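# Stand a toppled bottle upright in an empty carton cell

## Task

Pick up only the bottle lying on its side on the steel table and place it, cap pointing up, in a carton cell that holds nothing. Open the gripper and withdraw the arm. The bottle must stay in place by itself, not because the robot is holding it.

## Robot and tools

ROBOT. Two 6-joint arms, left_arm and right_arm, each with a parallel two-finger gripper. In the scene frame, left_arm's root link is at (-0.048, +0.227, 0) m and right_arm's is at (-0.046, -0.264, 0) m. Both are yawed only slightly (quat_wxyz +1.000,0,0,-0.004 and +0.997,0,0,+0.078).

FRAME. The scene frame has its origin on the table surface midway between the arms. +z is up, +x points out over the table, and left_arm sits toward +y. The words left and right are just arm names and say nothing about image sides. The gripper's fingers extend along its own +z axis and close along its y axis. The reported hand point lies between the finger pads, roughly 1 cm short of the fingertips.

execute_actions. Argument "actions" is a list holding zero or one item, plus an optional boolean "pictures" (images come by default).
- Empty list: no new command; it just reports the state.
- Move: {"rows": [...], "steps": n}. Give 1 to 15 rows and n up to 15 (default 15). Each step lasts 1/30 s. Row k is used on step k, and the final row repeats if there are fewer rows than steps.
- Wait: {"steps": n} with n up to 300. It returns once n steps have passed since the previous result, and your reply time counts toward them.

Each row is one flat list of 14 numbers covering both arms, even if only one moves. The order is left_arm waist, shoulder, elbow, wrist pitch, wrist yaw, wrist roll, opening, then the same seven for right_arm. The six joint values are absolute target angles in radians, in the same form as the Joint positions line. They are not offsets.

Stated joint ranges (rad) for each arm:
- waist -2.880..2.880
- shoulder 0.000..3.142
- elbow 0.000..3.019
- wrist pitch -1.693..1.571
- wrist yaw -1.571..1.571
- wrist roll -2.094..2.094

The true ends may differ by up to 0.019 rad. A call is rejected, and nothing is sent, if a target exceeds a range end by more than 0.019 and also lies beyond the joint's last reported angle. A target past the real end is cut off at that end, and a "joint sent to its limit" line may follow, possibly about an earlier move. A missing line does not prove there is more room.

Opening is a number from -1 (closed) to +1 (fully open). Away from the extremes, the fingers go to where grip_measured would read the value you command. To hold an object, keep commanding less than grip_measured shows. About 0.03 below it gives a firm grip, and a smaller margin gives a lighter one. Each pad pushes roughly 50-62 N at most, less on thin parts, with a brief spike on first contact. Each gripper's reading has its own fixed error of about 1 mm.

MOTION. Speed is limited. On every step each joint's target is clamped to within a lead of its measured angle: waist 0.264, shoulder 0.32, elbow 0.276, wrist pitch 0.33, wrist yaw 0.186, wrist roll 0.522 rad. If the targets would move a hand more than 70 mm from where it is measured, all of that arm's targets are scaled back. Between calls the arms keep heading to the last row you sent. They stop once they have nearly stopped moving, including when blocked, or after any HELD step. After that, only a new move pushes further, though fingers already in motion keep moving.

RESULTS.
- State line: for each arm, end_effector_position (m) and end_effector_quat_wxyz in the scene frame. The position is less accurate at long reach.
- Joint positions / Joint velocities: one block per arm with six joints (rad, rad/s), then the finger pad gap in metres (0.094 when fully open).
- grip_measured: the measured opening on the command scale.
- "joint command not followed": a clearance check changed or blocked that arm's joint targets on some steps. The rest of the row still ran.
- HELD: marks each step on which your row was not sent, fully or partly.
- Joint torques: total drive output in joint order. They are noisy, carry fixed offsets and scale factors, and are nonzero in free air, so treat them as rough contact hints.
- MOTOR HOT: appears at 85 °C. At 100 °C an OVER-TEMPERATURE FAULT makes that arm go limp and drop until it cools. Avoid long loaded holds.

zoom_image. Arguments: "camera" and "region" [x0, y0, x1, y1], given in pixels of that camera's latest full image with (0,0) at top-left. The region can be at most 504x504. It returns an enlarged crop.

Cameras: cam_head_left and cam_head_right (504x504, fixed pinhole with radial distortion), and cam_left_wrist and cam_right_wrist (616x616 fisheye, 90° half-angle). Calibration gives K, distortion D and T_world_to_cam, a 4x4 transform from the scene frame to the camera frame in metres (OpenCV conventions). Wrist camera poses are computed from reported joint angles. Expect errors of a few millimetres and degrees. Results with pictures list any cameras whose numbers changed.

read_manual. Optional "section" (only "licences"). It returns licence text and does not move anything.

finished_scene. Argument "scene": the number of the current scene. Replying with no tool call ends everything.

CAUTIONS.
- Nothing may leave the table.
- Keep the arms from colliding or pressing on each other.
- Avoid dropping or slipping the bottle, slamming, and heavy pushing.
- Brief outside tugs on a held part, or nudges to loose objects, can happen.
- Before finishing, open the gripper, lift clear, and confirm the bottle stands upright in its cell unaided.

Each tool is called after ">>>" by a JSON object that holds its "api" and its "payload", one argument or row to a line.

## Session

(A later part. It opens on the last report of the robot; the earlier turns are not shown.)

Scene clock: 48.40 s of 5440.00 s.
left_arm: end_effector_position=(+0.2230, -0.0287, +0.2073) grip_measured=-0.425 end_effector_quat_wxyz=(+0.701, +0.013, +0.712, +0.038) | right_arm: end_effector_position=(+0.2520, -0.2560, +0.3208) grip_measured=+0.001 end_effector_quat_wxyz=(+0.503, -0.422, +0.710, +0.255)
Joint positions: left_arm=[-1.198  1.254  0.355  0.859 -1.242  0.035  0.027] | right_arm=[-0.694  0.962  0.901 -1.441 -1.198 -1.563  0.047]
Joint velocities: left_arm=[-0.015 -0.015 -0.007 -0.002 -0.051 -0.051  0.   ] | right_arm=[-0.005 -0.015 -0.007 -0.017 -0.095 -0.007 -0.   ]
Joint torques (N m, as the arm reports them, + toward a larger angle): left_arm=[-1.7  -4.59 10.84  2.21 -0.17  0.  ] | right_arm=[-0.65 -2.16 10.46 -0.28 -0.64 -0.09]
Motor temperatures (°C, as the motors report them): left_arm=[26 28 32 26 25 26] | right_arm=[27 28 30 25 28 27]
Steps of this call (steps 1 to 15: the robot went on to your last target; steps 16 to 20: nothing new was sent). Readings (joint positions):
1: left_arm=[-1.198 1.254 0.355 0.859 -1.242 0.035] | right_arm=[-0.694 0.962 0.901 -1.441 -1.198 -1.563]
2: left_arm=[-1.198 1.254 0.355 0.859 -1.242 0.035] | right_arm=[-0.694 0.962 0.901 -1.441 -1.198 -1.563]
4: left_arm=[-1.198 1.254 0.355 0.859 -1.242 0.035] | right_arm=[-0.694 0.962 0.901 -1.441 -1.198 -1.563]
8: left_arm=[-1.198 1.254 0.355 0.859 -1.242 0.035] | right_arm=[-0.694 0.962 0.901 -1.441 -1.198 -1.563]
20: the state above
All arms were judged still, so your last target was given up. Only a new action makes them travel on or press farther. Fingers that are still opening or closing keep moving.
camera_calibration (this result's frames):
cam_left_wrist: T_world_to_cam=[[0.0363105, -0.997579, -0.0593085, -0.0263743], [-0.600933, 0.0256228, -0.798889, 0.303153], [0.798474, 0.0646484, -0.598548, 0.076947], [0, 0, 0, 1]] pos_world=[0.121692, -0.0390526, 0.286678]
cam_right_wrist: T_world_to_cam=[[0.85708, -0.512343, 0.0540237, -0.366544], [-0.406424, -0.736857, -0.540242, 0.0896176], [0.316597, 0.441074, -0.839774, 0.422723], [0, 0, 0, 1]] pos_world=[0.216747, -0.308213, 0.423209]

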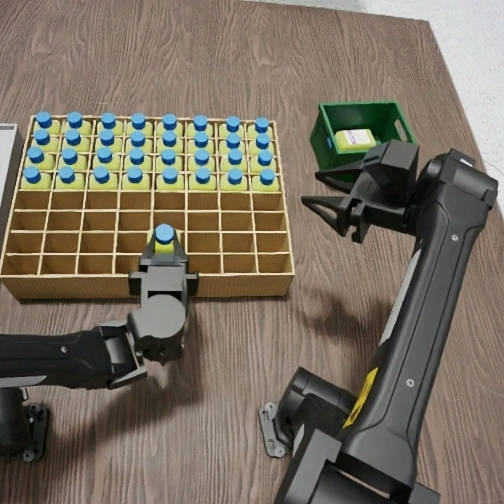

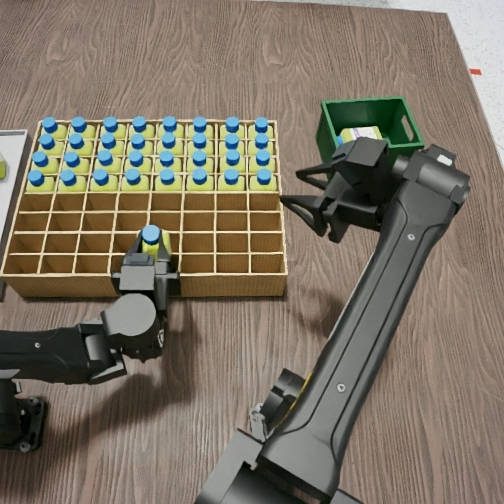

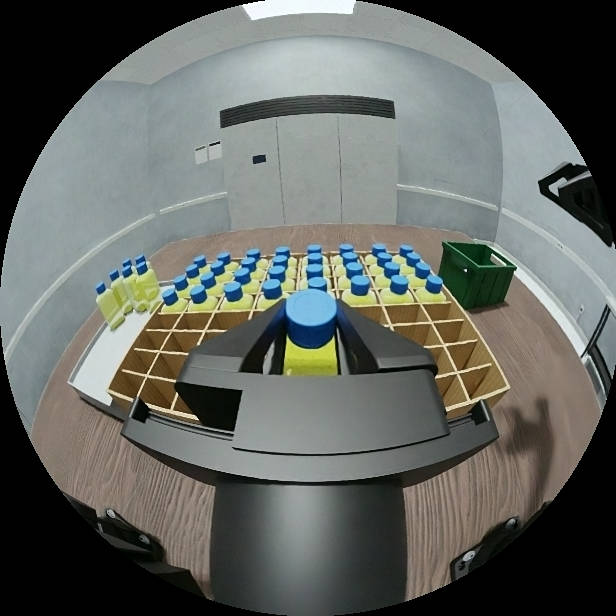

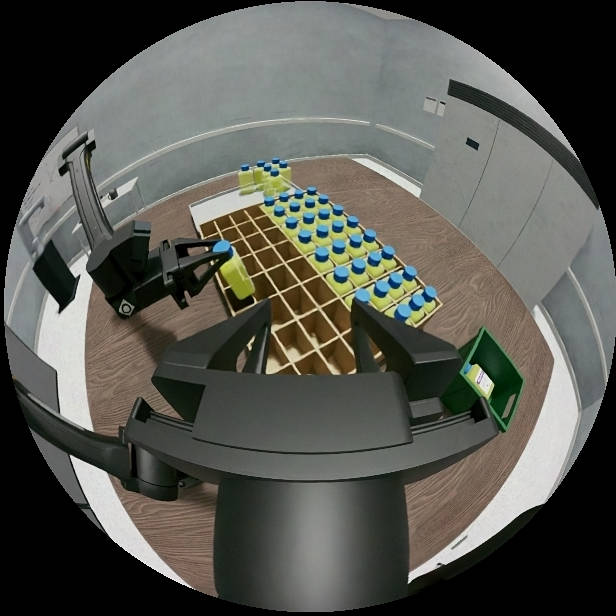

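>>> {"api": "execute_actions", "payload": {
  "actions": [
    {"rows":[[-1.215,1.11,0.46,0.6,-1.26,-0.3,-0.5,-0.7,0.971,0.9,-1.45,-1.2,-1.57,0]]}
  ],
  "pictures": false
}}

>>> {"api": "execute_actions", "payload": {
  "actions": [
    {"rows":[[-1.215,1.11,0.46,0.335,-1.26,-0.3,-0.5,-0.7,0.971,0.9,-1.45,-1.2,-1.57,0]]}
  ]
}}

>>> {"api": "zoom_image", "payload": {
  "camera": "cam_right_wrist",
  "region": [170,220,290,340]
}}

Scene clock: 51.90 s of 5440.00 s.
left_arm: end_effector_position=(+0.2211, -0.0294, +0.2429) grip_measured=-0.425 end_effector_quat_wxyz=(+0.695, -0.081, +0.713, -0.049) | right_arm: end_effector_position=(+0.2520, -0.2560, +0.3208) grip_measured=+0.001 end_effector_quat_wxyz=(+0.503, -0.422, +0.710, +0.255)
Joint positions: left_arm=[-1.206  1.11   0.414  0.601 -1.256 -0.274  0.027] | right_arm=[-0.694  0.962  0.901 -1.441 -1.198 -1.563  0.047]
Joint velocities: left_arm=[-0.024  0.024 -0.007 -0.017  0.022 -0.037 -0.   ] | right_arm=[-0.015 -0.024 -0.017  0.002  0.007 -0.051  0.   ]
Joint torques (N m, as the arm reports them, + toward a larger angle): left_arm=[-3.24 -2.91 13.76  1.36 -0.26 -0.05] | right_arm=[-0.47 -2.7  10.36 -0.26 -0.66 -0.08]
Motor temperatures (°C, as the motors report them): left_arm=[26 28 32 26 25 26] | right_arm=[27 28 30 25 28 27]
Steps of this call (steps 1 to 90: nothing new was sent; steps 91 to 105: all 15 steps of this action). Readings (joint positions):
91: left_arm=[-1.199 1.240 0.363 0.799 -1.249 -0.020] | right_arm=[-0.694 0.962 0.901 -1.441 -1.198 -1.563]
92: left_arm=[-1.200 1.213 0.372 0.715 -1.251 -0.073] | right_arm=[-0.694 0.962 0.901 -1.441 -1.198 -1.563]
94: left_arm=[-1.204 1.156 0.385 0.637 -1.254 -0.149] | right_arm=[-0.694 0.962 0.901 -1.441 -1.198 -1.563]
98: left_arm=[-1.206 1.103 0.411 0.611 -1.256 -0.231] | right_arm=[-0.694 0.962 0.901 -1.441 -1.198 -1.563]
105: the state above

Scene clock: 52.40 s of 5440.00 s.
left_arm: end_effector_position=(+0.2208, -0.0281, +0.2202) grip_measured=-0.425 end_effector_quat_wxyz=(+0.670, -0.010, +0.742, +0.032) | right_arm: end_effector_position=(+0.2520, -0.2560, +0.3208) grip_measured=+0.001 end_effector_quat_wxyz=(+0.503, -0.422, +0.710, +0.255)
Joint positions: left_arm=[-1.206  1.111  0.439  0.337 -1.26  -0.287  0.027] | right_arm=[-0.694  0.962  0.901 -1.441 -1.198 -1.563  0.047]
Joint velocities: left_arm=[-0.024  0.015  0.002 -0.042  0.037 -0.081  0.   ] | right_arm=[-0.015 -0.005 -0.007 -0.002 -0.037 -0.066 -0.   ]
Joint torques (N m, as the arm reports them, + toward a larger angle): left_arm=[-2.85 -2.99 11.68  1.55 -0.29 -0.05] | right_arm=[-0.17 -2.88 10.54 -0.23 -0.73 -0.05]
Motor temperatures (°C, as the motors report them): left_arm=[26 28 32 26 25 26] | right_arm=[27 28 30 25 28 27]
Steps of this call (steps 1 to 15: all 15 steps of this action). Readings (joint positions):
1: left_arm=[-1.206 1.108 0.419 0.544 -1.256 -0.280] | right_arm=[-0.694 0.962 0.901 -1.441 -1.198 -1.563]
2: left_arm=[-1.206 1.107 0.424 0.465 -1.256 -0.281] | right_arm=[-0.694 0.962 0.901 -1.441 -1.198 -1.563]
4: left_arm=[-1.207 1.110 0.425 0.380 -1.259 -0.281] | right_arm=[-0.694 0.962 0.901 -1.441 -1.198 -1.563]
8: left_arm=[-1.200 1.113 0.427 0.346 -1.264 -0.284] | right_arm=[-0.694 0.962 0.901 -1.441 -1.198 -1.563]
15: the state above
camera_calibration (this result's frames):
cam_left_wrist: T_world_to_cam=[[0.0602502, -0.997958, -0.0212108, -0.0386341], [-0.667511, -0.0244827, -0.744197, 0.313373], [0.742158, 0.0589965, -0.667623, 0.113878], [0, 0, 0, 1]] pos_world=[0.126992, -0.0376014, 0.30842]
cam_right_wrist: T_world_to_cam=[[0.85708, -0.512343, 0.0540237, -0.366544], [-0.406424, -0.736857, -0.540242, 0.0896176], [0.316597, 0.441074, -0.839774, 0.422723], [0, 0, 0, 1]] pos_world=[0.216747, -0.308213, 0.423209]

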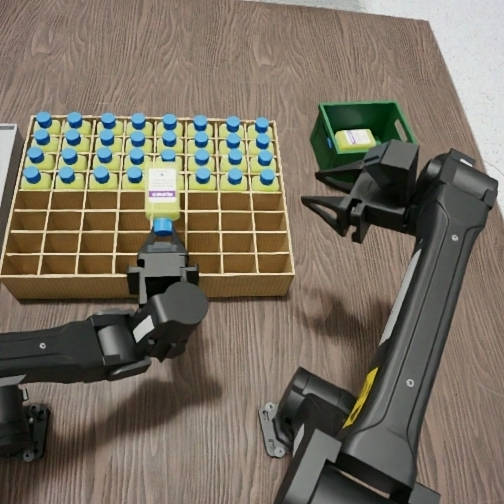

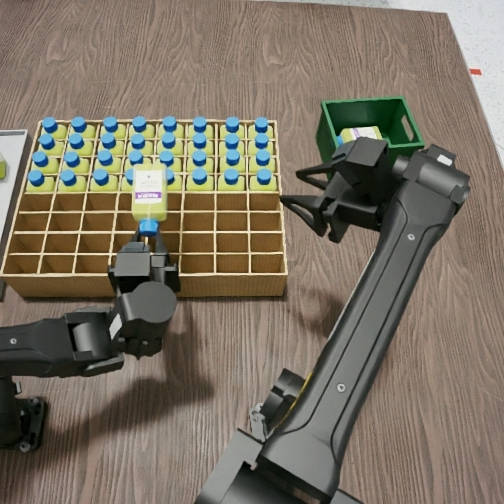

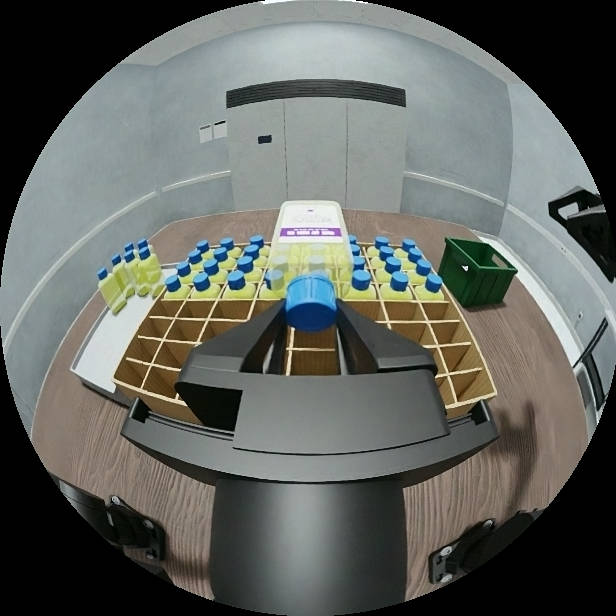

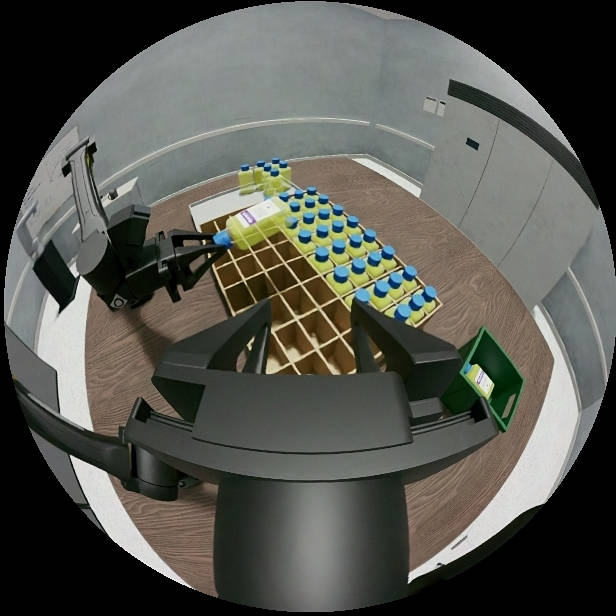

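Region (170, 220, 290, 340) of cam_right_wrist's 616x616 image, scaled by 4.200, with more detail than that image has.

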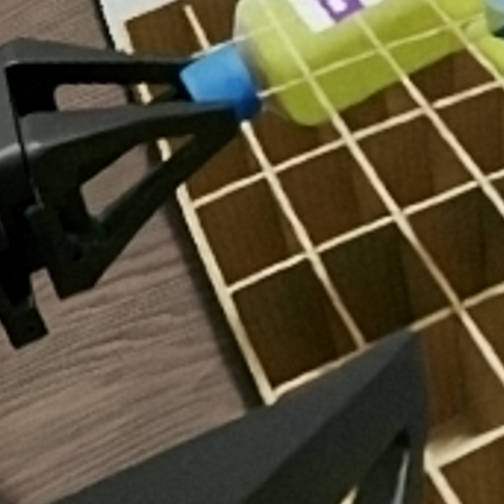

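>>> {"api": "execute_actions", "payload": {
  "actions": [
    {"rows":[[-0.8,1.11,0.9,0.0,-0.8,-0.27,-0.5,-0.7,0.971,0.9,-1.45,-1.2,-1.57,0]]}
  ],
  "pictures": false
}}

>>> {"api": "execute_actions", "payload": {
  "actions": [
    {"rows":[[-0.4,1.2,1.25,-0.8,-0.3,-0.27,-0.5,-0.7,0.971,0.9,-1.45,-1.2,-1.57,0]]}
  ],
  "pictures": false
}}

>>> {"api": "execute_actions", "payload": {
  "actions": [
    {"steps":15}
  ],
  "pictures": false
}}

>>> {"api": "execute_actions", "payload": {
  "actions": [
    {"rows":[[-0.207,1.34,1.27,-1.68,0,-0.27,-0.5,-0.7,0.971,0.9,-1.45,-1.2,-1.57,0]]}
  ],
  "pictures": false
}}

>>> {"api": "execute_actions", "payload": {
  "actions": [
    {"steps":30}
  ]
}}

>>> {"api": "zoom_image", "payload": {
  "camera": "cam_right_wrist",
  "region": [170,150,310,290]
}}

Scene clock: 57.60 s of 5440.00 s.
left_arm: end_effector_position=(+0.3587, -0.0248, +0.3094) grip_measured=-0.425 end_effector_quat_wxyz=(+0.621, -0.023, +0.784, -0.006) | right_arm: end_effector_position=(+0.2520, -0.2560, +0.3208) grip_measured=+0.001 end_effector_quat_wxyz=(+0.503, -0.422, +0.710, +0.255)
Joint positions: left_arm=[-0.807  1.127  0.784  0.006 -0.806 -0.286  0.027] | right_arm=[-0.694  0.962  0.901 -1.441 -1.198 -1.563  0.047]
Joint velocities: left_arm=[ 0.122 -0.015  0.608 -0.071  0.007  0.022  0.   ] | right_arm=[-0.005 -0.015  0.012 -0.012 -0.051  0.007 -0.   ]
Joint torques (N m, as the arm reports them, + toward a larger angle): left_arm=[-2.33 -5.75 17.73  1.74 -0.12  0.13] | right_arm=[-1.02 -2.38 10.45 -0.36 -0.65 -0.13]
Motor temperatures (°C, as the motors report them): left_arm=[26 28 33 26 25 26] | right_arm=[27 28 30 25 28 27]
Steps of this call (steps 1 to 15: the robot went on to your last target; steps 16 to 90: nothing new was sent; then 1.70 s passed at rest; steps 91 to 105: all 15 steps of this action). Readings (joint positions):
91: left_arm=[-1.192 1.110 0.449 0.292 -1.215 -0.287] | right_arm=[-0.694 0.962 0.901 -1.441 -1.198 -1.563]
92: left_arm=[-1.160 1.111 0.471 0.229 -1.149 -0.287] | right_arm=[-0.694 0.962 0.901 -1.441 -1.198 -1.563]
94: left_arm=[-1.074 1.118 0.524 0.145 -1.036 -0.287] | right_arm=[-0.694 0.962 0.901 -1.441 -1.198 -1.563]
98: left_arm=[-0.912 1.126 0.624 0.061 -0.866 -0.287] | right_arm=[-0.694 0.962 0.901 -1.441 -1.198 -1.563]
105: the state above

Scene clock: 58.10 s of 5440.00 s.
left_arm: end_effector_position=(+0.4325, +0.0919, +0.3244) grip_measured=-0.425 end_effector_quat_wxyz=(+0.389, -0.013, +0.921, +0.017) | right_arm: end_effector_position=(+0.2520, -0.2560, +0.3208) grip_measured=+0.001 end_effector_quat_wxyz=(+0.503, -0.422, +0.710, +0.255)
Joint positions: left_arm=[-0.369  1.213  1.185 -0.791 -0.307 -0.282  0.027] | right_arm=[-0.694  0.962  0.901 -1.441 -1.198 -1.563  0.047]
Joint velocities: left_arm=[-0.142 -0.054 -0.022 -0.149  0.022  0.022  0.001] | right_arm=[ 0.005 -0.015 -0.012  0.002  0.066  0.051  0.   ]
Joint torques (N m, as the arm reports them, + toward a larger angle): left_arm=[-4.25 -7.08 17.97  1.44 -0.1   0.14] | right_arm=[-0.61 -2.62 10.33 -0.44 -0.64 -0.1 ]
Motor temperatures (°C, as the motors report them): left_arm=[26 28 33 26 25 26] | right_arm=[27 28 30 25 28 27]
Steps of this call (steps 1 to 15: all 15 steps of this action). Readings (joint positions):
1: left_arm=[-0.790 1.128 0.813 -0.038 -0.755 -0.285] | right_arm=[-0.694 0.962 0.901 -1.441 -1.198 -1.563]
2: left_arm=[-0.762 1.134 0.851 -0.103 -0.687 -0.285] | right_arm=[-0.694 0.962 0.901 -1.441 -1.198 -1.563]
4: left_arm=[-0.681 1.156 0.926 -0.229 -0.564 -0.284] | right_arm=[-0.694 0.962 0.901 -1.441 -1.198 -1.563]
8: left_arm=[-0.498 1.202 1.070 -0.513 -0.348 -0.283] | right_arm=[-0.694 0.962 0.901 -1.441 -1.198 -1.563]
15: the state above

Scene clock: 58.60 s of 5440.00 s.
left_arm: end_effector_position=(+0.4267, +0.0785, +0.3232) grip_measured=-0.425 end_effector_quat_wxyz=(+0.385, +0.002, +0.923, +0.011) | right_arm: end_effector_position=(+0.2520, -0.2560, +0.3208) grip_measured=+0.001 end_effector_quat_wxyz=(+0.503, -0.422, +0.710, +0.255)
Joint positions: left_arm=[-0.397  1.211  1.185 -0.801 -0.301 -0.282  0.027] | right_arm=[-0.694  0.962  0.901 -1.441 -1.198 -1.563  0.047]
Joint velocities: left_arm=[ 0.005 -0.015 -0.002 -0.002  0.007  0.022 -0.001] | right_arm=[-0.005 -0.015  0.002 -0.002  0.051  0.007  0.001]
Joint torques (N m, as the arm reports them, + toward a larger angle): left_arm=[-2.67 -7.57 17.86  1.48 -0.19  0.14] | right_arm=[-1.25 -2.45 10.47 -0.36 -0.64 -0.07]
Motor temperatures (°C, as the motors report them): left_arm=[26 28 33 26 25 26] | right_arm=[27 28 30 25 28 27]
Steps of this call (steps 1 to 15: the robot went on to your last target). Readings (joint positions):
1: left_arm=[-0.375 1.211 1.185 -0.795 -0.305 -0.282] | right_arm=[-0.694 0.962 0.901 -1.441 -1.198 -1.563]
2: left_arm=[-0.380 1.211 1.185 -0.796 -0.304 -0.282] | right_arm=[-0.694 0.962 0.901 -1.441 -1.198 -1.563]
4: left_arm=[-0.391 1.211 1.185 -0.800 -0.301 -0.282] | right_arm=[-0.694 0.962 0.901 -1.441 -1.198 -1.563]
8: left_arm=[-0.397 1.211 1.185 -0.801 -0.301 -0.282] | right_arm=[-0.694 0.962 0.901 -1.441 -1.198 -1.563]
15: the state above

Scene clock: 59.10 s of 5440.00 s.
left_arm: end_effector_position=(+0.2759, +0.1589, +0.2247) grip_measured=-0.425 end_effector_quat_wxyz=(-0.111, -0.036, +0.993, +0.030) | right_arm: end_effector_position=(+0.2520, -0.2560, +0.3208) grip_measured=+0.001 end_effector_quat_wxyz=(+0.503, -0.422, +0.710, +0.255)
Joint positions: left_arm=[-0.2    1.36   1.226 -1.668 -0.004 -0.28   0.027] | right_arm=[-0.694  0.962  0.901 -1.441 -1.198 -1.563  0.047]
Joint velocities: left_arm=[-0.083 -0.181  0.002  0.017 -0.022  0.022 -0.001] | right_arm=[ 0.005 -0.005 -0.007 -0.007 -0.022 -0.066 -0.   ]
Joint torques (N m, as the arm reports them, + toward a larger angle): left_arm=[-2.21 -7.77 14.   -0.3   0.09  0.12] | right_arm=[-0.37 -2.03 10.59 -0.41 -0.64 -0.11]
Motor temperatures (°C, as the motors report them): left_arm=[26 28 33 26 25 26] | right_arm=[27 28 30 25 28 27]
Steps of this call (steps 1 to 15: all 15 steps of this action). Readings (joint positions):
1: left_arm=[-0.381 1.221 1.196 -0.860 -0.224 -0.281] | right_arm=[-0.694 0.962 0.901 -1.441 -1.198 -1.563]
2: left_arm=[-0.352 1.238 1.220 -0.959 -0.118 -0.280] | right_arm=[-0.694 0.962 0.901 -1.441 -1.198 -1.563]
4: left_arm=[-0.278 1.288 1.250 -1.166 -0.013 -0.280] | right_arm=[-0.694 0.962 0.901 -1.441 -1.198 -1.563]
8: left_arm=[-0.181 1.374 1.237 -1.565 -0.009 -0.280] | right_arm=[-0.694 0.962 0.901 -1.441 -1.198 -1.563]
15: the state above

Scene clock: 60.10 s of 5440.00 s.
left_arm: end_effector_position=(+0.2743, +0.1584, +0.2279) grip_measured=-0.425 end_effector_quat_wxyz=(-0.107, -0.035, +0.993, +0.029) | right_arm: end_effector_position=(+0.2520, -0.2560, +0.3208) grip_measured=+0.001 end_effector_quat_wxyz=(+0.503, -0.422, +0.710, +0.255)
Joint positions: left_arm=[-0.202  1.35   1.226 -1.67  -0.004 -0.28   0.027] | right_arm=[-0.694  0.962  0.901 -1.441 -1.198 -1.563  0.047]
Joint velocities: left_arm=[-0.015 -0.005 -0.022 -0.012 -0.022 -0.037 -0.002] | right_arm=[-0.005  0.005 -0.012 -0.027 -0.081  0.007 -0.   ]
Joint torques (N m, as the arm reports them, + toward a larger angle): left_arm=[-2.69 -7.66 14.17 -0.24  0.08  0.12] | right_arm=[-0.68 -3.14 10.36 -0.41 -0.69 -0.13]
Motor temperatures (°C, as the motors report them): left_arm=[26 28 33 26 25 26] | right_arm=[27 28 30 25 28 27]
Steps of this call (steps 1 to 30: the robot went on to your last target). Readings (joint positions):
1: left_arm=[-0.201 1.356 1.226 -1.668 -0.004 -0.280] | right_arm=[-0.694 0.962 0.901 -1.441 -1.198 -1.563]
2: left_arm=[-0.202 1.353 1.226 -1.669 -0.004 -0.280] | right_arm=[-0.694 0.962 0.901 -1.441 -1.198 -1.563]
4: left_arm=[-0.202 1.350 1.226 -1.670 -0.004 -0.280] | right_arm=[-0.694 0.962 0.901 -1.441 -1.198 -1.563]
8: left_arm=[-0.202 1.350 1.226 -1.670 -0.004 -0.280] | right_arm=[-0.694 0.962 0.901 -1.441 -1.198 -1.563]
30: the state above
All arms were judged still, so your last target was given up. Only a new action makes them travel on or press farther. Fingers that are still opening or closing keep moving.
camera_calibration (this result's frames):
cam_left_wrist: T_world_to_cam=[[0.0751203, -0.994891, -0.0674479, 0.150398], [-0.659666, -0.100304, 0.744835, 0.0298922], [-0.747795, -0.0114592, -0.663831, 0.487378], [0, 0, 0, 1]] pos_world=[0.37288, 0.158213, 0.311416]
cam_right_wrist: T_world_to_cam=[[0.85708, -0.512343, 0.0540237, -0.366544], [-0.406424, -0.736857, -0.540242, 0.0896176], [0.316597, 0.441074, -0.839774, 0.422723], [0, 0, 0, 1]] pos_world=[0.216747, -0.308213, 0.423209]

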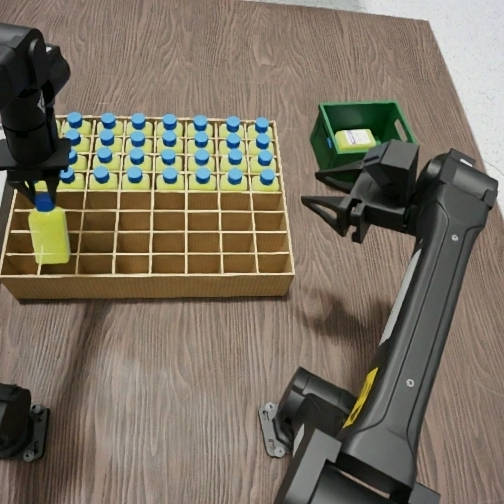

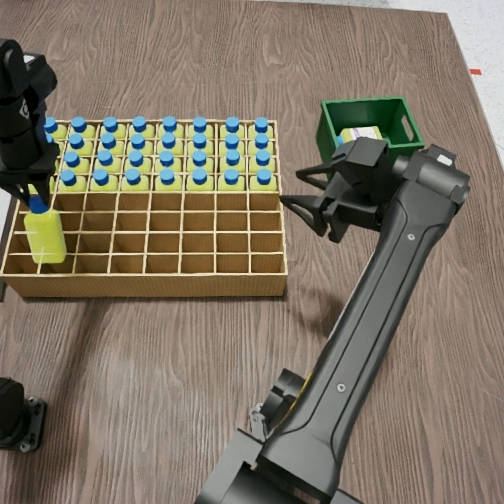

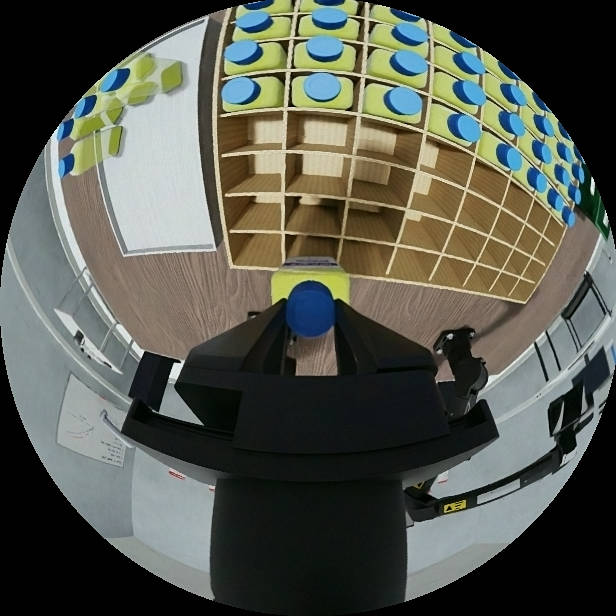

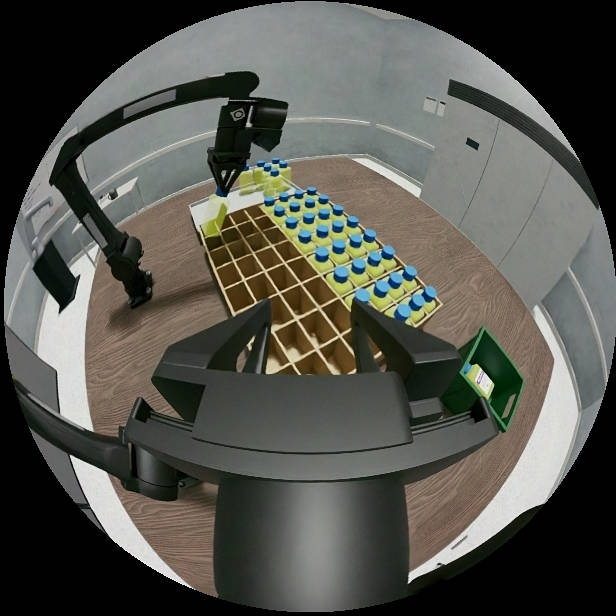

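Region (170, 150, 310, 290) of cam_right_wrist's 616x616 image, scaled by 3.600, with more detail than that image has.

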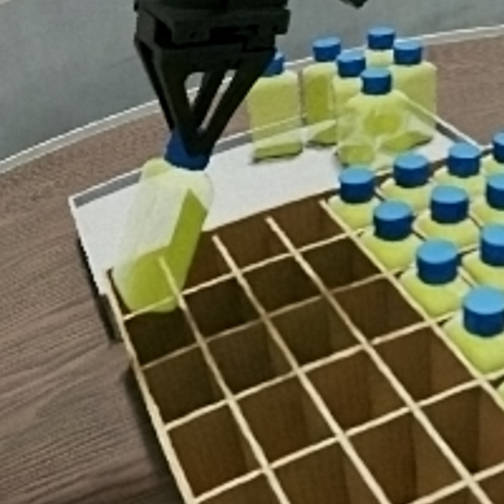

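>>> {"api": "execute_actions", "payload": {
  "actions": [
    {"rows":[[-0.23,1.17,1.13,-1.47,-0.055,-0.27,-0.5,-0.7,0.971,0.9,-1.45,-1.2,-1.57,0]]}
  ],
  "pictures": false
}}

>>> {"api": "execute_actions", "payload": {
  "actions": [
    {"rows":[[-0.25,1.035,0.985,-1.235,-0.06,-0.27,-0.5,-0.7,0.971,0.9,-1.45,-1.2,-1.57,0]]}
  ],
  "pictures": false
}}

>>> {"api": "execute_actions", "payload": {
  "actions": [
    {"steps":15}
  ]
}}

>>> {"api": "zoom_image", "payload": {
  "camera": "cam_right_wrist",
  "region": [170,150,310,290]
}}

>>> {"api": "zoom_image", "payload": {
  "camera": "cam_head_right",
  "region": [0,160,160,300]
}}

Scene clock: 63.17 s of 5440.00 s.
left_arm: end_effector_position=(+0.2705, +0.1609, +0.2371) grip_measured=-0.425 end_effector_quat_wxyz=(+0.022, -0.025, +0.999, +0.021) | right_arm: end_effector_position=(+0.2520, -0.2560, +0.3208) grip_measured=+0.001 end_effector_quat_wxyz=(+0.503, -0.422, +0.710, +0.255)
Joint positions: left_arm=[-0.223  1.17   1.109 -1.478 -0.052 -0.28   0.027] | right_arm=[-0.694  0.962  0.901 -1.441 -1.198 -1.563  0.047]
Joint velocities: left_arm=[ 0.005  0.083 -0.002 -0.017  0.007  0.022 -0.   ] | right_arm=[ 0.015 -0.005  0.007 -0.002 -0.081 -0.11   0.   ]
Joint torques (N m, as the arm reports them, + toward a larger angle): left_arm=[-2.6  -5.22 12.57  0.88 -0.21  0.12] | right_arm=[-1.21 -2.92 10.37 -0.44 -0.64 -0.08]
Motor temperatures (°C, as the motors report them): left_arm=[26 28 33 26 25 26] | right_arm=[27 28 30 25 28 27]
Steps of this call (steps 1 to 77: nothing new was sent; steps 78 to 92: all 15 steps of this action). Readings (joint positions):
78: left_arm=[-0.204 1.334 1.208 -1.625 -0.024 -0.280] | right_arm=[-0.694 0.962 0.901 -1.441 -1.198 -1.563]
79: left_arm=[-0.208 1.303 1.172 -1.562 -0.042 -0.280] | right_arm=[-0.694 0.962 0.901 -1.441 -1.198 -1.563]
81: left_arm=[-0.216 1.234 1.118 -1.503 -0.051 -0.280] | right_arm=[-0.694 0.962 0.901 -1.441 -1.198 -1.563]
85: left_arm=[-0.223 1.158 1.109 -1.488 -0.052 -0.280] | right_arm=[-0.694 0.962 0.901 -1.441 -1.198 -1.563]
92: the state above

Scene clock: 63.67 s of 5440.00 s.
left_arm: end_effector_position=(+0.2717, +0.1544, +0.2244) grip_measured=-0.425 end_effector_quat_wxyz=(+0.126, -0.018, +0.992, -0.005) | right_arm: end_effector_position=(+0.2520, -0.2560, +0.3208) grip_measured=+0.001 end_effector_quat_wxyz=(+0.503, -0.422, +0.710, +0.255)
Joint positions: left_arm=[-0.244  1.036  0.962 -1.25  -0.057 -0.28   0.027] | right_arm=[-0.694  0.962  0.901 -1.441 -1.198 -1.563  0.047]
Joint velocities: left_arm=[-0.005 -0.015  0.007 -0.002  0.066 -0.022 -0.   ] | right_arm=[ 0.005  0.005  0.007  0.002  0.095 -0.081  0.   ]
Joint torques (N m, as the arm reports them, + toward a larger angle): left_arm=[-2.89 -3.36 13.19  1.35 -0.21  0.13] | right_arm=[-1.22 -3.18 10.46 -0.12 -0.67 -0.09]
Motor temperatures (°C, as the motors report them): left_arm=[26 28 33 26 25 26] | right_arm=[27 28 30 25 28 27]
Steps of this call (steps 1 to 15: all 15 steps of this action). Readings (joint positions):
1: left_arm=[-0.224 1.158 1.087 -1.426 -0.056 -0.280] | right_arm=[-0.694 0.962 0.901 -1.441 -1.198 -1.563]
2: left_arm=[-0.227 1.132 1.046 -1.350 -0.057 -0.280] | right_arm=[-0.694 0.962 0.901 -1.441 -1.198 -1.563]
4: left_arm=[-0.236 1.080 0.982 -1.277 -0.057 -0.280] | right_arm=[-0.694 0.962 0.901 -1.441 -1.198 -1.563]
8: left_arm=[-0.244 1.037 0.962 -1.261 -0.057 -0.280] | right_arm=[-0.694 0.962 0.901 -1.441 -1.198 -1.563]
15: the state above

Scene clock: 64.17 s of 5440.00 s.
left_arm: end_effector_position=(+0.2717, +0.1544, +0.2244) grip_measured=-0.425 end_effector_quat_wxyz=(+0.126, -0.018, +0.992, -0.005) | right_arm: end_effector_position=(+0.2520, -0.2560, +0.3208) grip_measured=+0.001 end_effector_quat_wxyz=(+0.503, -0.422, +0.710, +0.255)
Joint positions: left_arm=[-0.244  1.036  0.962 -1.25  -0.057 -0.28   0.027] | right_arm=[-0.694  0.962  0.901 -1.441 -1.198 -1.563  0.047]
Joint velocities: left_arm=[-0.024 -0.005 -0.002  0.002 -0.066  0.051 -0.001] | right_arm=[ 0.005 -0.005  0.012 -0.002  0.007  0.051 -0.001]
Joint torques (N m, as the arm reports them, + toward a larger angle): left_arm=[-2.86 -3.31 13.35  1.4  -0.21  0.13] | right_arm=[-0.3  -2.01 10.45 -0.3  -0.67 -0.08]
Motor temperatures (°C, as the motors report them): left_arm=[26 28 34 26 25 26] | right_arm=[27 28 30 25 28 27]
Steps of this call (steps 1 to 15: the robot went on to your last target). Readings (joint positions):
1: left_arm=[-0.244 1.036 0.962 -1.250 -0.057 -0.280] | right_arm=[-0.694 0.962 0.901 -1.441 -1.198 -1.563]
2: left_arm=[-0.244 1.036 0.962 -1.250 -0.057 -0.280] | right_arm=[-0.694 0.962 0.901 -1.441 -1.198 -1.563]
4: left_arm=[-0.244 1.036 0.962 -1.250 -0.057 -0.280] | right_arm=[-0.694 0.962 0.901 -1.441 -1.198 -1.563]
8: left_arm=[-0.244 1.036 0.962 -1.250 -0.057 -0.280] | right_arm=[-0.694 0.962 0.901 -1.441 -1.198 -1.563]
15: the state above
All arms were judged still, so your last target was given up. Only a new action makes them travel on or press farther. Fingers that are still opening or closing keep moving.
camera_calibration (this result's frames):
cam_left_wrist: T_world_to_cam=[[0.0463848, -0.998779, 0.0170167, 0.135882], [-0.928858, -0.0368576, 0.368598, 0.178173], [-0.367521, -0.0329034, -0.929433, 0.442617], [0, 0, 0, 1]] pos_world=[0.321865, 0.156846, 0.343397]
cam_right_wrist: T_world_to_cam=[[0.85708, -0.512343, 0.0540237, -0.366544], [-0.406424, -0.736857, -0.540242, 0.0896176], [0.316597, 0.441074, -0.839774, 0.422723], [0, 0, 0, 1]] pos_world=[0.216747, -0.308213, 0.423209]

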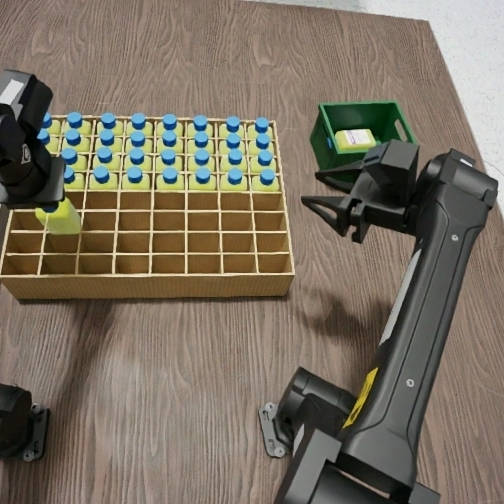

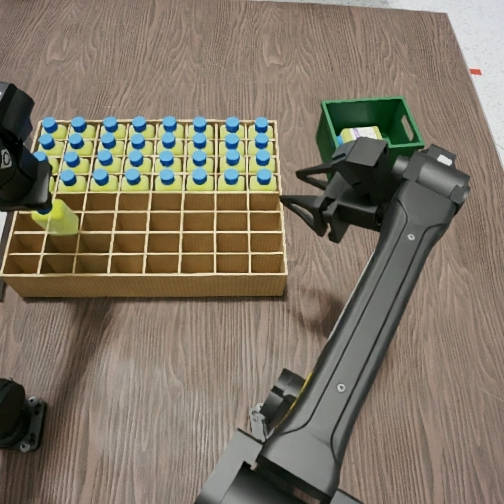

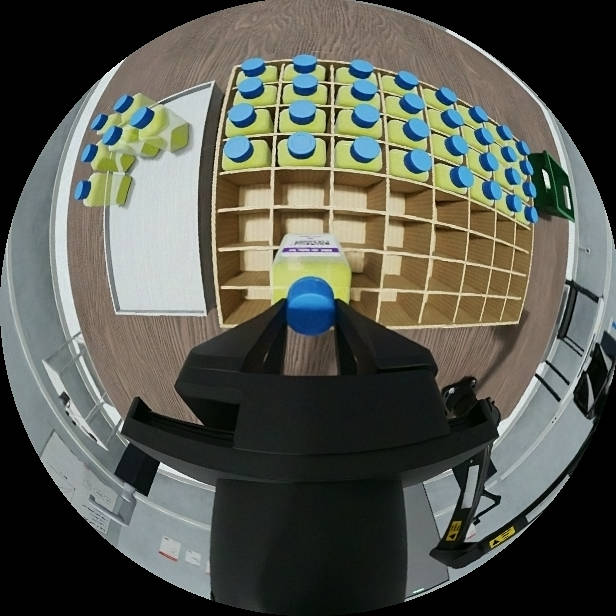

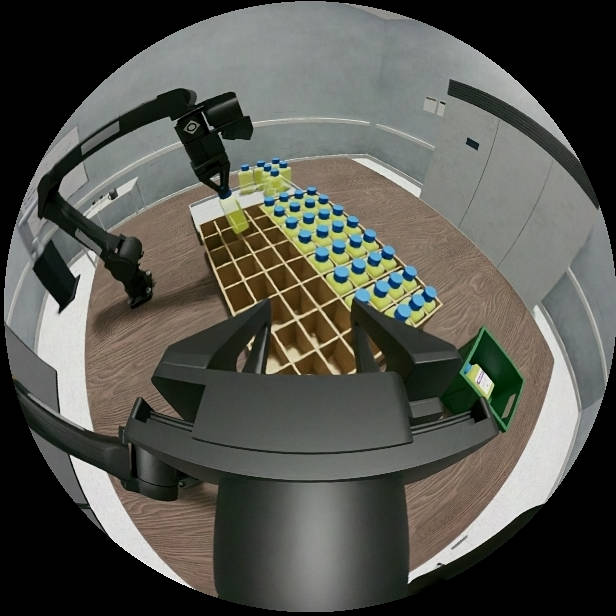

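Region (170, 150, 310, 290) of cam_right_wrist's 616x616 image, scaled by 3.600, with more detail than that image has.

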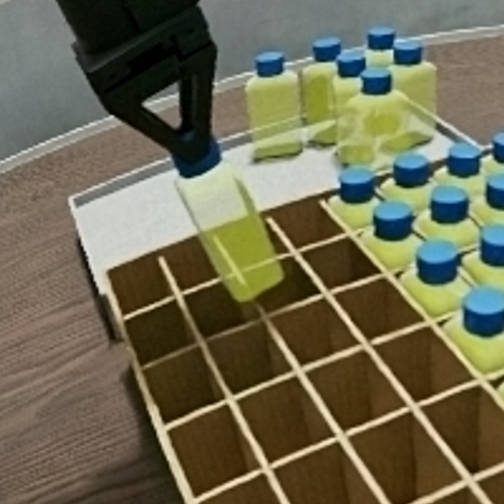

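Region (0, 160, 160, 300) of cam_head_right's 504x504 image, scaled by 3.150, with more detail than that image has; it fills the top 441 rows of this view, and the rest is white.

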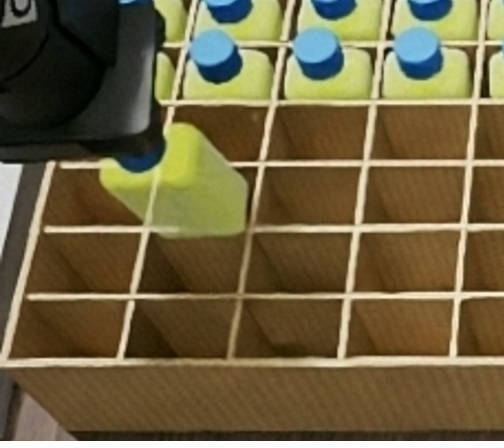

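>>> {"api": "execute_actions", "payload": {
  "actions": [
    {"rows":[[-0.24,1.07,1.02,-1.29,-0.05,-0.27,-0.5,-0.7,0.971,0.9,-1.45,-1.2,-1.57,0],[-0.24,1.07,1.02,-1.29,-0.05,-0.27,-0.5,-0.7,0.971,0.9,-1.45,-1.2,-1.57,0],[-0.24,1.07,1.02,-1.29,-0.05,-0.27,-0.5,-0.7,0.971,0.9,-1.45,-1.2,-1.57,0],[-0.24,1.07,1.02,-1.29,-0.05,-0.27,-0.5,-0.7,0.971,0.9,-1.45,-1.2,-1.57,0],[-0.22,1.11,1.06,-1.36,-0.04,-0.27,-0.5,-0.7,0.971,0.9,-1.45,-1.2,-1.57,0],[-0.22,1.11,1.06,-1.36,-0.04,-0.27,-0.5,-0.7,0.971,0.9,-1.45,-1.2,-1.57,0],[-0.22,1.11,1.06,-1.36,-0.04,-0.27,-0.5,-0.7,0.971,0.9,-1.45,-1.2,-1.57,0],[-0.22,1.11,1.06,-1.36,-0.04,-0.27,-0.5,-0.7,0.971,0.9,-1.45,-1.2,-1.57,0],[-0.205,1.15,1.10,-1.44,-0.03,-0.27,-0.5,-0.7,0.971,0.9,-1.45,-1.2,-1.57,0]]}
  ]
}}

>>> {"api": "execute_actions", "payload": {
  "actions": [
    {"steps":10}
  ]
}}

>>> {"api": "zoom_image", "payload": {
  "camera": "cam_right_wrist",
  "region": [170,150,310,290]
}}

>>> {"api": "zoom_image", "payload": {
  "camera": "cam_head_right",
  "region": [0,160,160,300]
}}

Scene clock: 73.70 s of 5440.00 s.
left_arm: end_effector_position=(+0.2612, +0.1634, +0.2114) grip_measured=-0.425 end_effector_quat_wxyz=(+0.013, -0.030, +0.999, +0.014) | right_arm: end_effector_position=(+0.2520, -0.2560, +0.3208) grip_measured=+0.001 end_effector_quat_wxyz=(+0.503, -0.422, +0.710, +0.255)
Joint positions: left_arm=[-0.211  1.159  1.034 -1.427 -0.033 -0.28   0.027] | right_arm=[-0.694  0.962  0.901 -1.441 -1.198 -1.563  0.047]
Joint velocities: left_arm=[-0.005 -0.005  0.032 -0.076  0.007  0.007 -0.001] | right_arm=[-0.015 -0.015 -0.012 -0.012 -0.037 -0.066 -0.   ]
Joint torques (N m, as the arm reports them, + toward a larger angle): left_arm=[-2.09 -5.33 16.48  0.13  0.02  0.12] | right_arm=[-0.87 -2.9  10.5  -0.06 -0.66 -0.07]
Motor temperatures (°C, as the motors report them): left_arm=[26 28 34 26 25 26] | right_arm=[27 28 30 25 28 27]
Steps of this call (steps 1 to 90: nothing new was sent; then 6.03 s passed at rest; steps 91 to 105: all 15 steps of this action). Readings (joint positions):
91: left_arm=[-0.244 1.039 0.962 -1.257 -0.056 -0.280] | right_arm=[-0.694 0.962 0.901 -1.441 -1.198 -1.563]
92: left_arm=[-0.244 1.044 0.964 -1.267 -0.055 -0.280] | right_arm=[-0.694 0.962 0.901 -1.441 -1.198 -1.563]
94: left_arm=[-0.244 1.058 0.964 -1.280 -0.053 -0.280] | right_arm=[-0.694 0.962 0.901 -1.441 -1.198 -1.563]
98: left_arm=[-0.233 1.107 0.989 -1.345 -0.043 -0.280] | right_arm=[-0.694 0.962 0.901 -1.441 -1.198 -1.563]
105: the state above
camera_calibration (this result's frames):
cam_left_wrist: T_world_to_cam=[[0.0744119, -0.996874, -0.0265628, 0.147121], [-0.820128, -0.0763288, 0.567066, 0.109604], [-0.567321, -0.0204116, -0.823244, 0.454623], [0, 0, 0, 1]] pos_world=[0.336859, 0.164306, 0.316021]
cam_right_wrist: T_world_to_cam=[[0.85708, -0.512343, 0.0540237, -0.366544], [-0.406424, -0.736857, -0.540242, 0.0896176], [0.316597, 0.441074, -0.839774, 0.422723], [0, 0, 0, 1]] pos_world=[0.216747, -0.308213, 0.423209]

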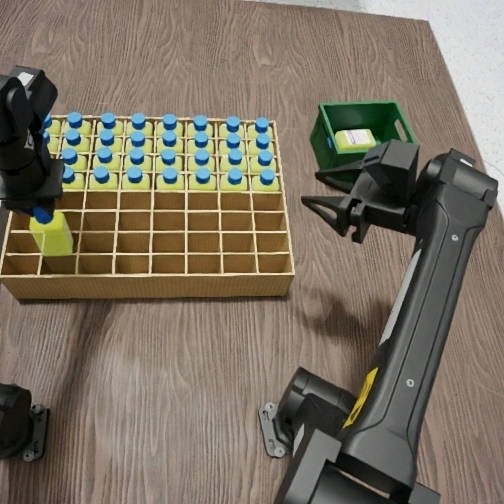

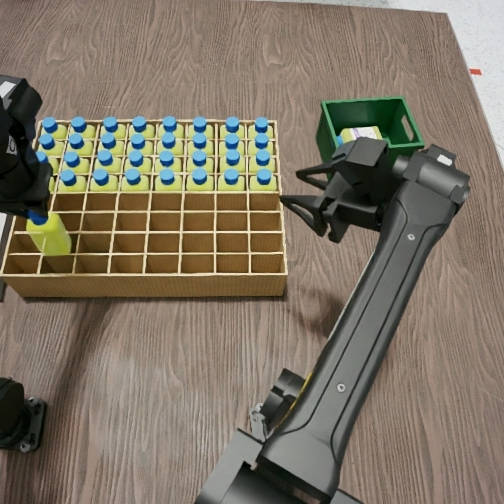

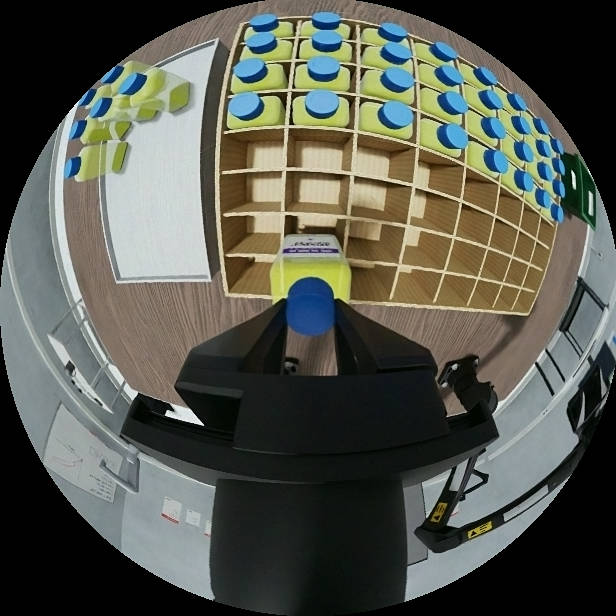

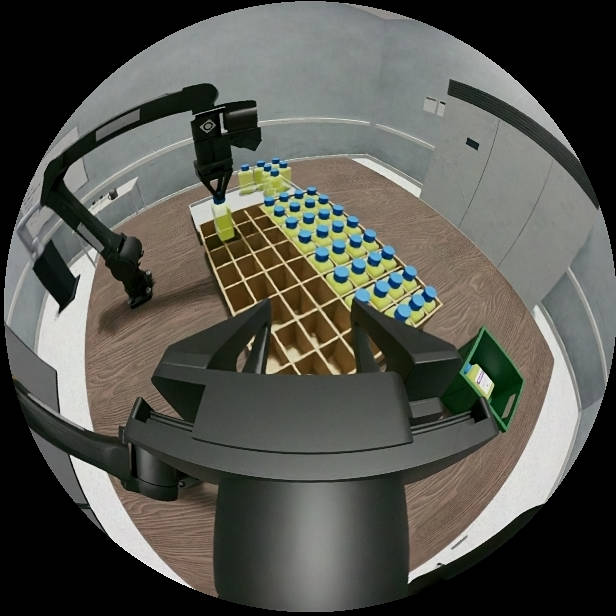

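Scene clock: 74.03 s of 5440.00 s.
left_arm: end_effector_position=(+0.2599, +0.1636, +0.2121) grip_measured=-0.425 end_effector_quat_wxyz=(+0.010, -0.030, +0.999, +0.014) | right_arm: end_effector_position=(+0.2520, -0.2560, +0.3208) grip_measured=+0.001 end_effector_quat_wxyz=(+0.503, -0.422, +0.710, +0.255)
Joint positions: left_arm=[-0.211  1.159  1.036 -1.435 -0.032 -0.28   0.027] | right_arm=[-0.694  0.962  0.901 -1.441 -1.198 -1.563  0.047]
Joint velocities: left_arm=[-0.015 -0.015 -0.022 -0.002  0.051  0.037 -0.   ] | right_arm=[-0.005 -0.015  0.022 -0.002  0.051  0.051 -0.   ]
Joint torques (N m, as the arm reports them, + toward a larger angle): left_arm=[-1.65 -5.04 16.6   0.39  0.02  0.12] | right_arm=[-1.05 -2.68 10.42 -0.31 -0.67 -0.09]
Motor temperatures (°C, as the motors report them): left_arm=[26 28 34 26 25 26] | right_arm=[27 28 30 25 28 27]
Steps of this call (steps 1 to 10: the robot went on to your last target). Readings (joint positions):
1: left_arm=[-0.211 1.159 1.035 -1.431 -0.032 -0.280] | right_arm=[-0.694 0.962 0.901 -1.441 -1.198 -1.563]
2: left_arm=[-0.211 1.159 1.035 -1.433 -0.032 -0.280] | right_arm=[-0.694 0.962 0.901 -1.441 -1.198 -1.563]
4: left_arm=[-0.211 1.159 1.035 -1.433 -0.032 -0.280] | right_arm=[-0.694 0.962 0.901 -1.441 -1.198 -1.563]
8: left_arm=[-0.211 1.159 1.036 -1.435 -0.032 -0.280] | right_arm=[-0.694 0.962 0.901 -1.441 -1.198 -1.563]
10: the state above
camera_calibration (this result's frames):
cam_left_wrist: T_world_to_cam=[[0.0742622, -0.996853, -0.0277425, 0.147716], [-0.817114, -0.0767727, 0.571341, 0.106614], [-0.571673, -0.0197603, -0.820243, 0.454909], [0, 0, 0, 1]] pos_world=[0.336205, 0.164425, 0.316321]
cam_right_wrist: T_world_to_cam=[[0.85708, -0.512343, 0.0540237, -0.366544], [-0.406424, -0.736857, -0.540242, 0.0896176], [0.316597, 0.441074, -0.839774, 0.422723], [0, 0, 0, 1]] pos_world=[0.216747, -0.308213, 0.423209]

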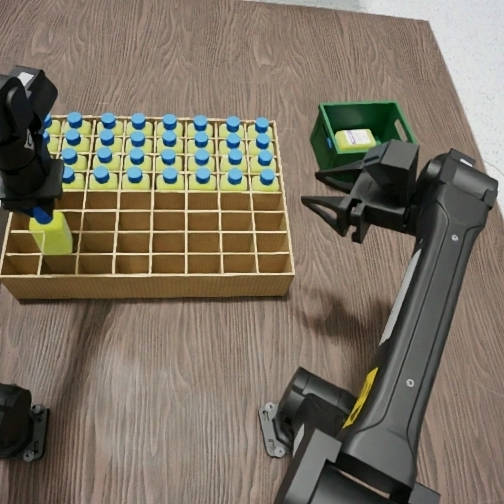

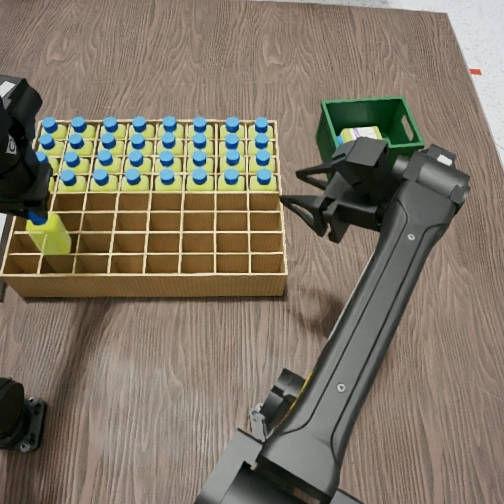

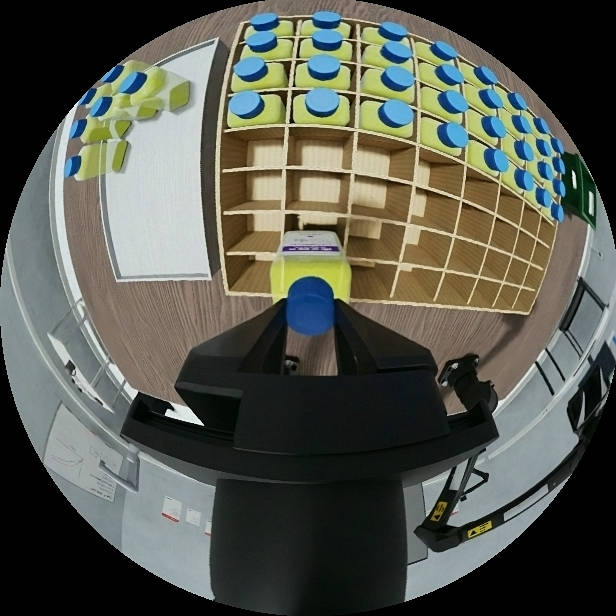

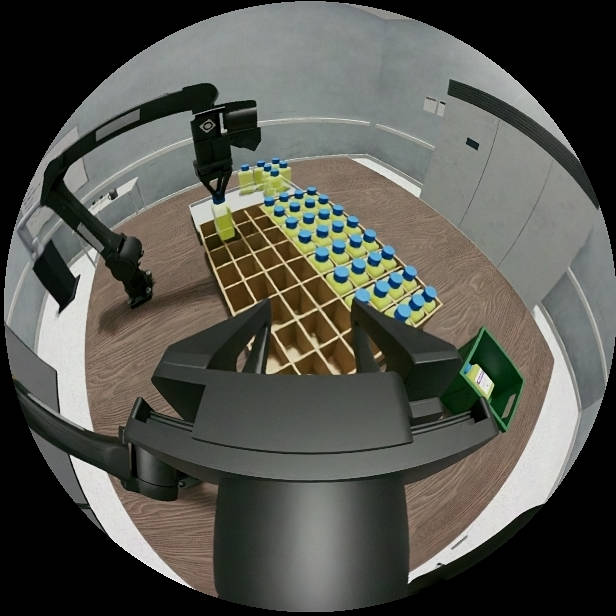

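Region (170, 150, 310, 290) of cam_right_wrist's 616x616 image, scaled by 3.600, with more detail than that image has.

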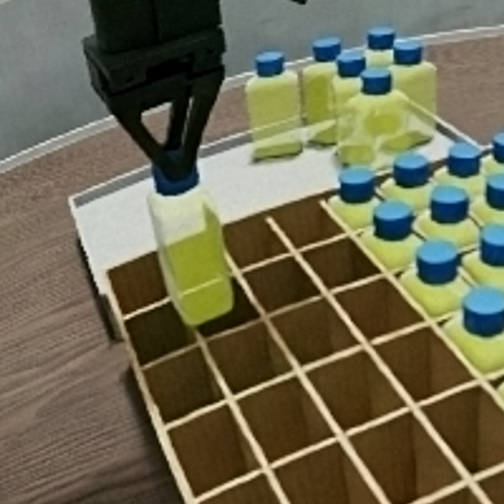

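Region (0, 160, 160, 300) of cam_head_right's 504x504 image, scaled by 3.150, with more detail than that image has; it fills the top 441 rows of this view, and the rest is white.

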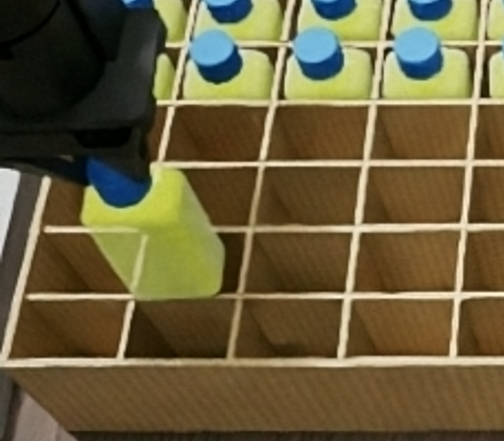

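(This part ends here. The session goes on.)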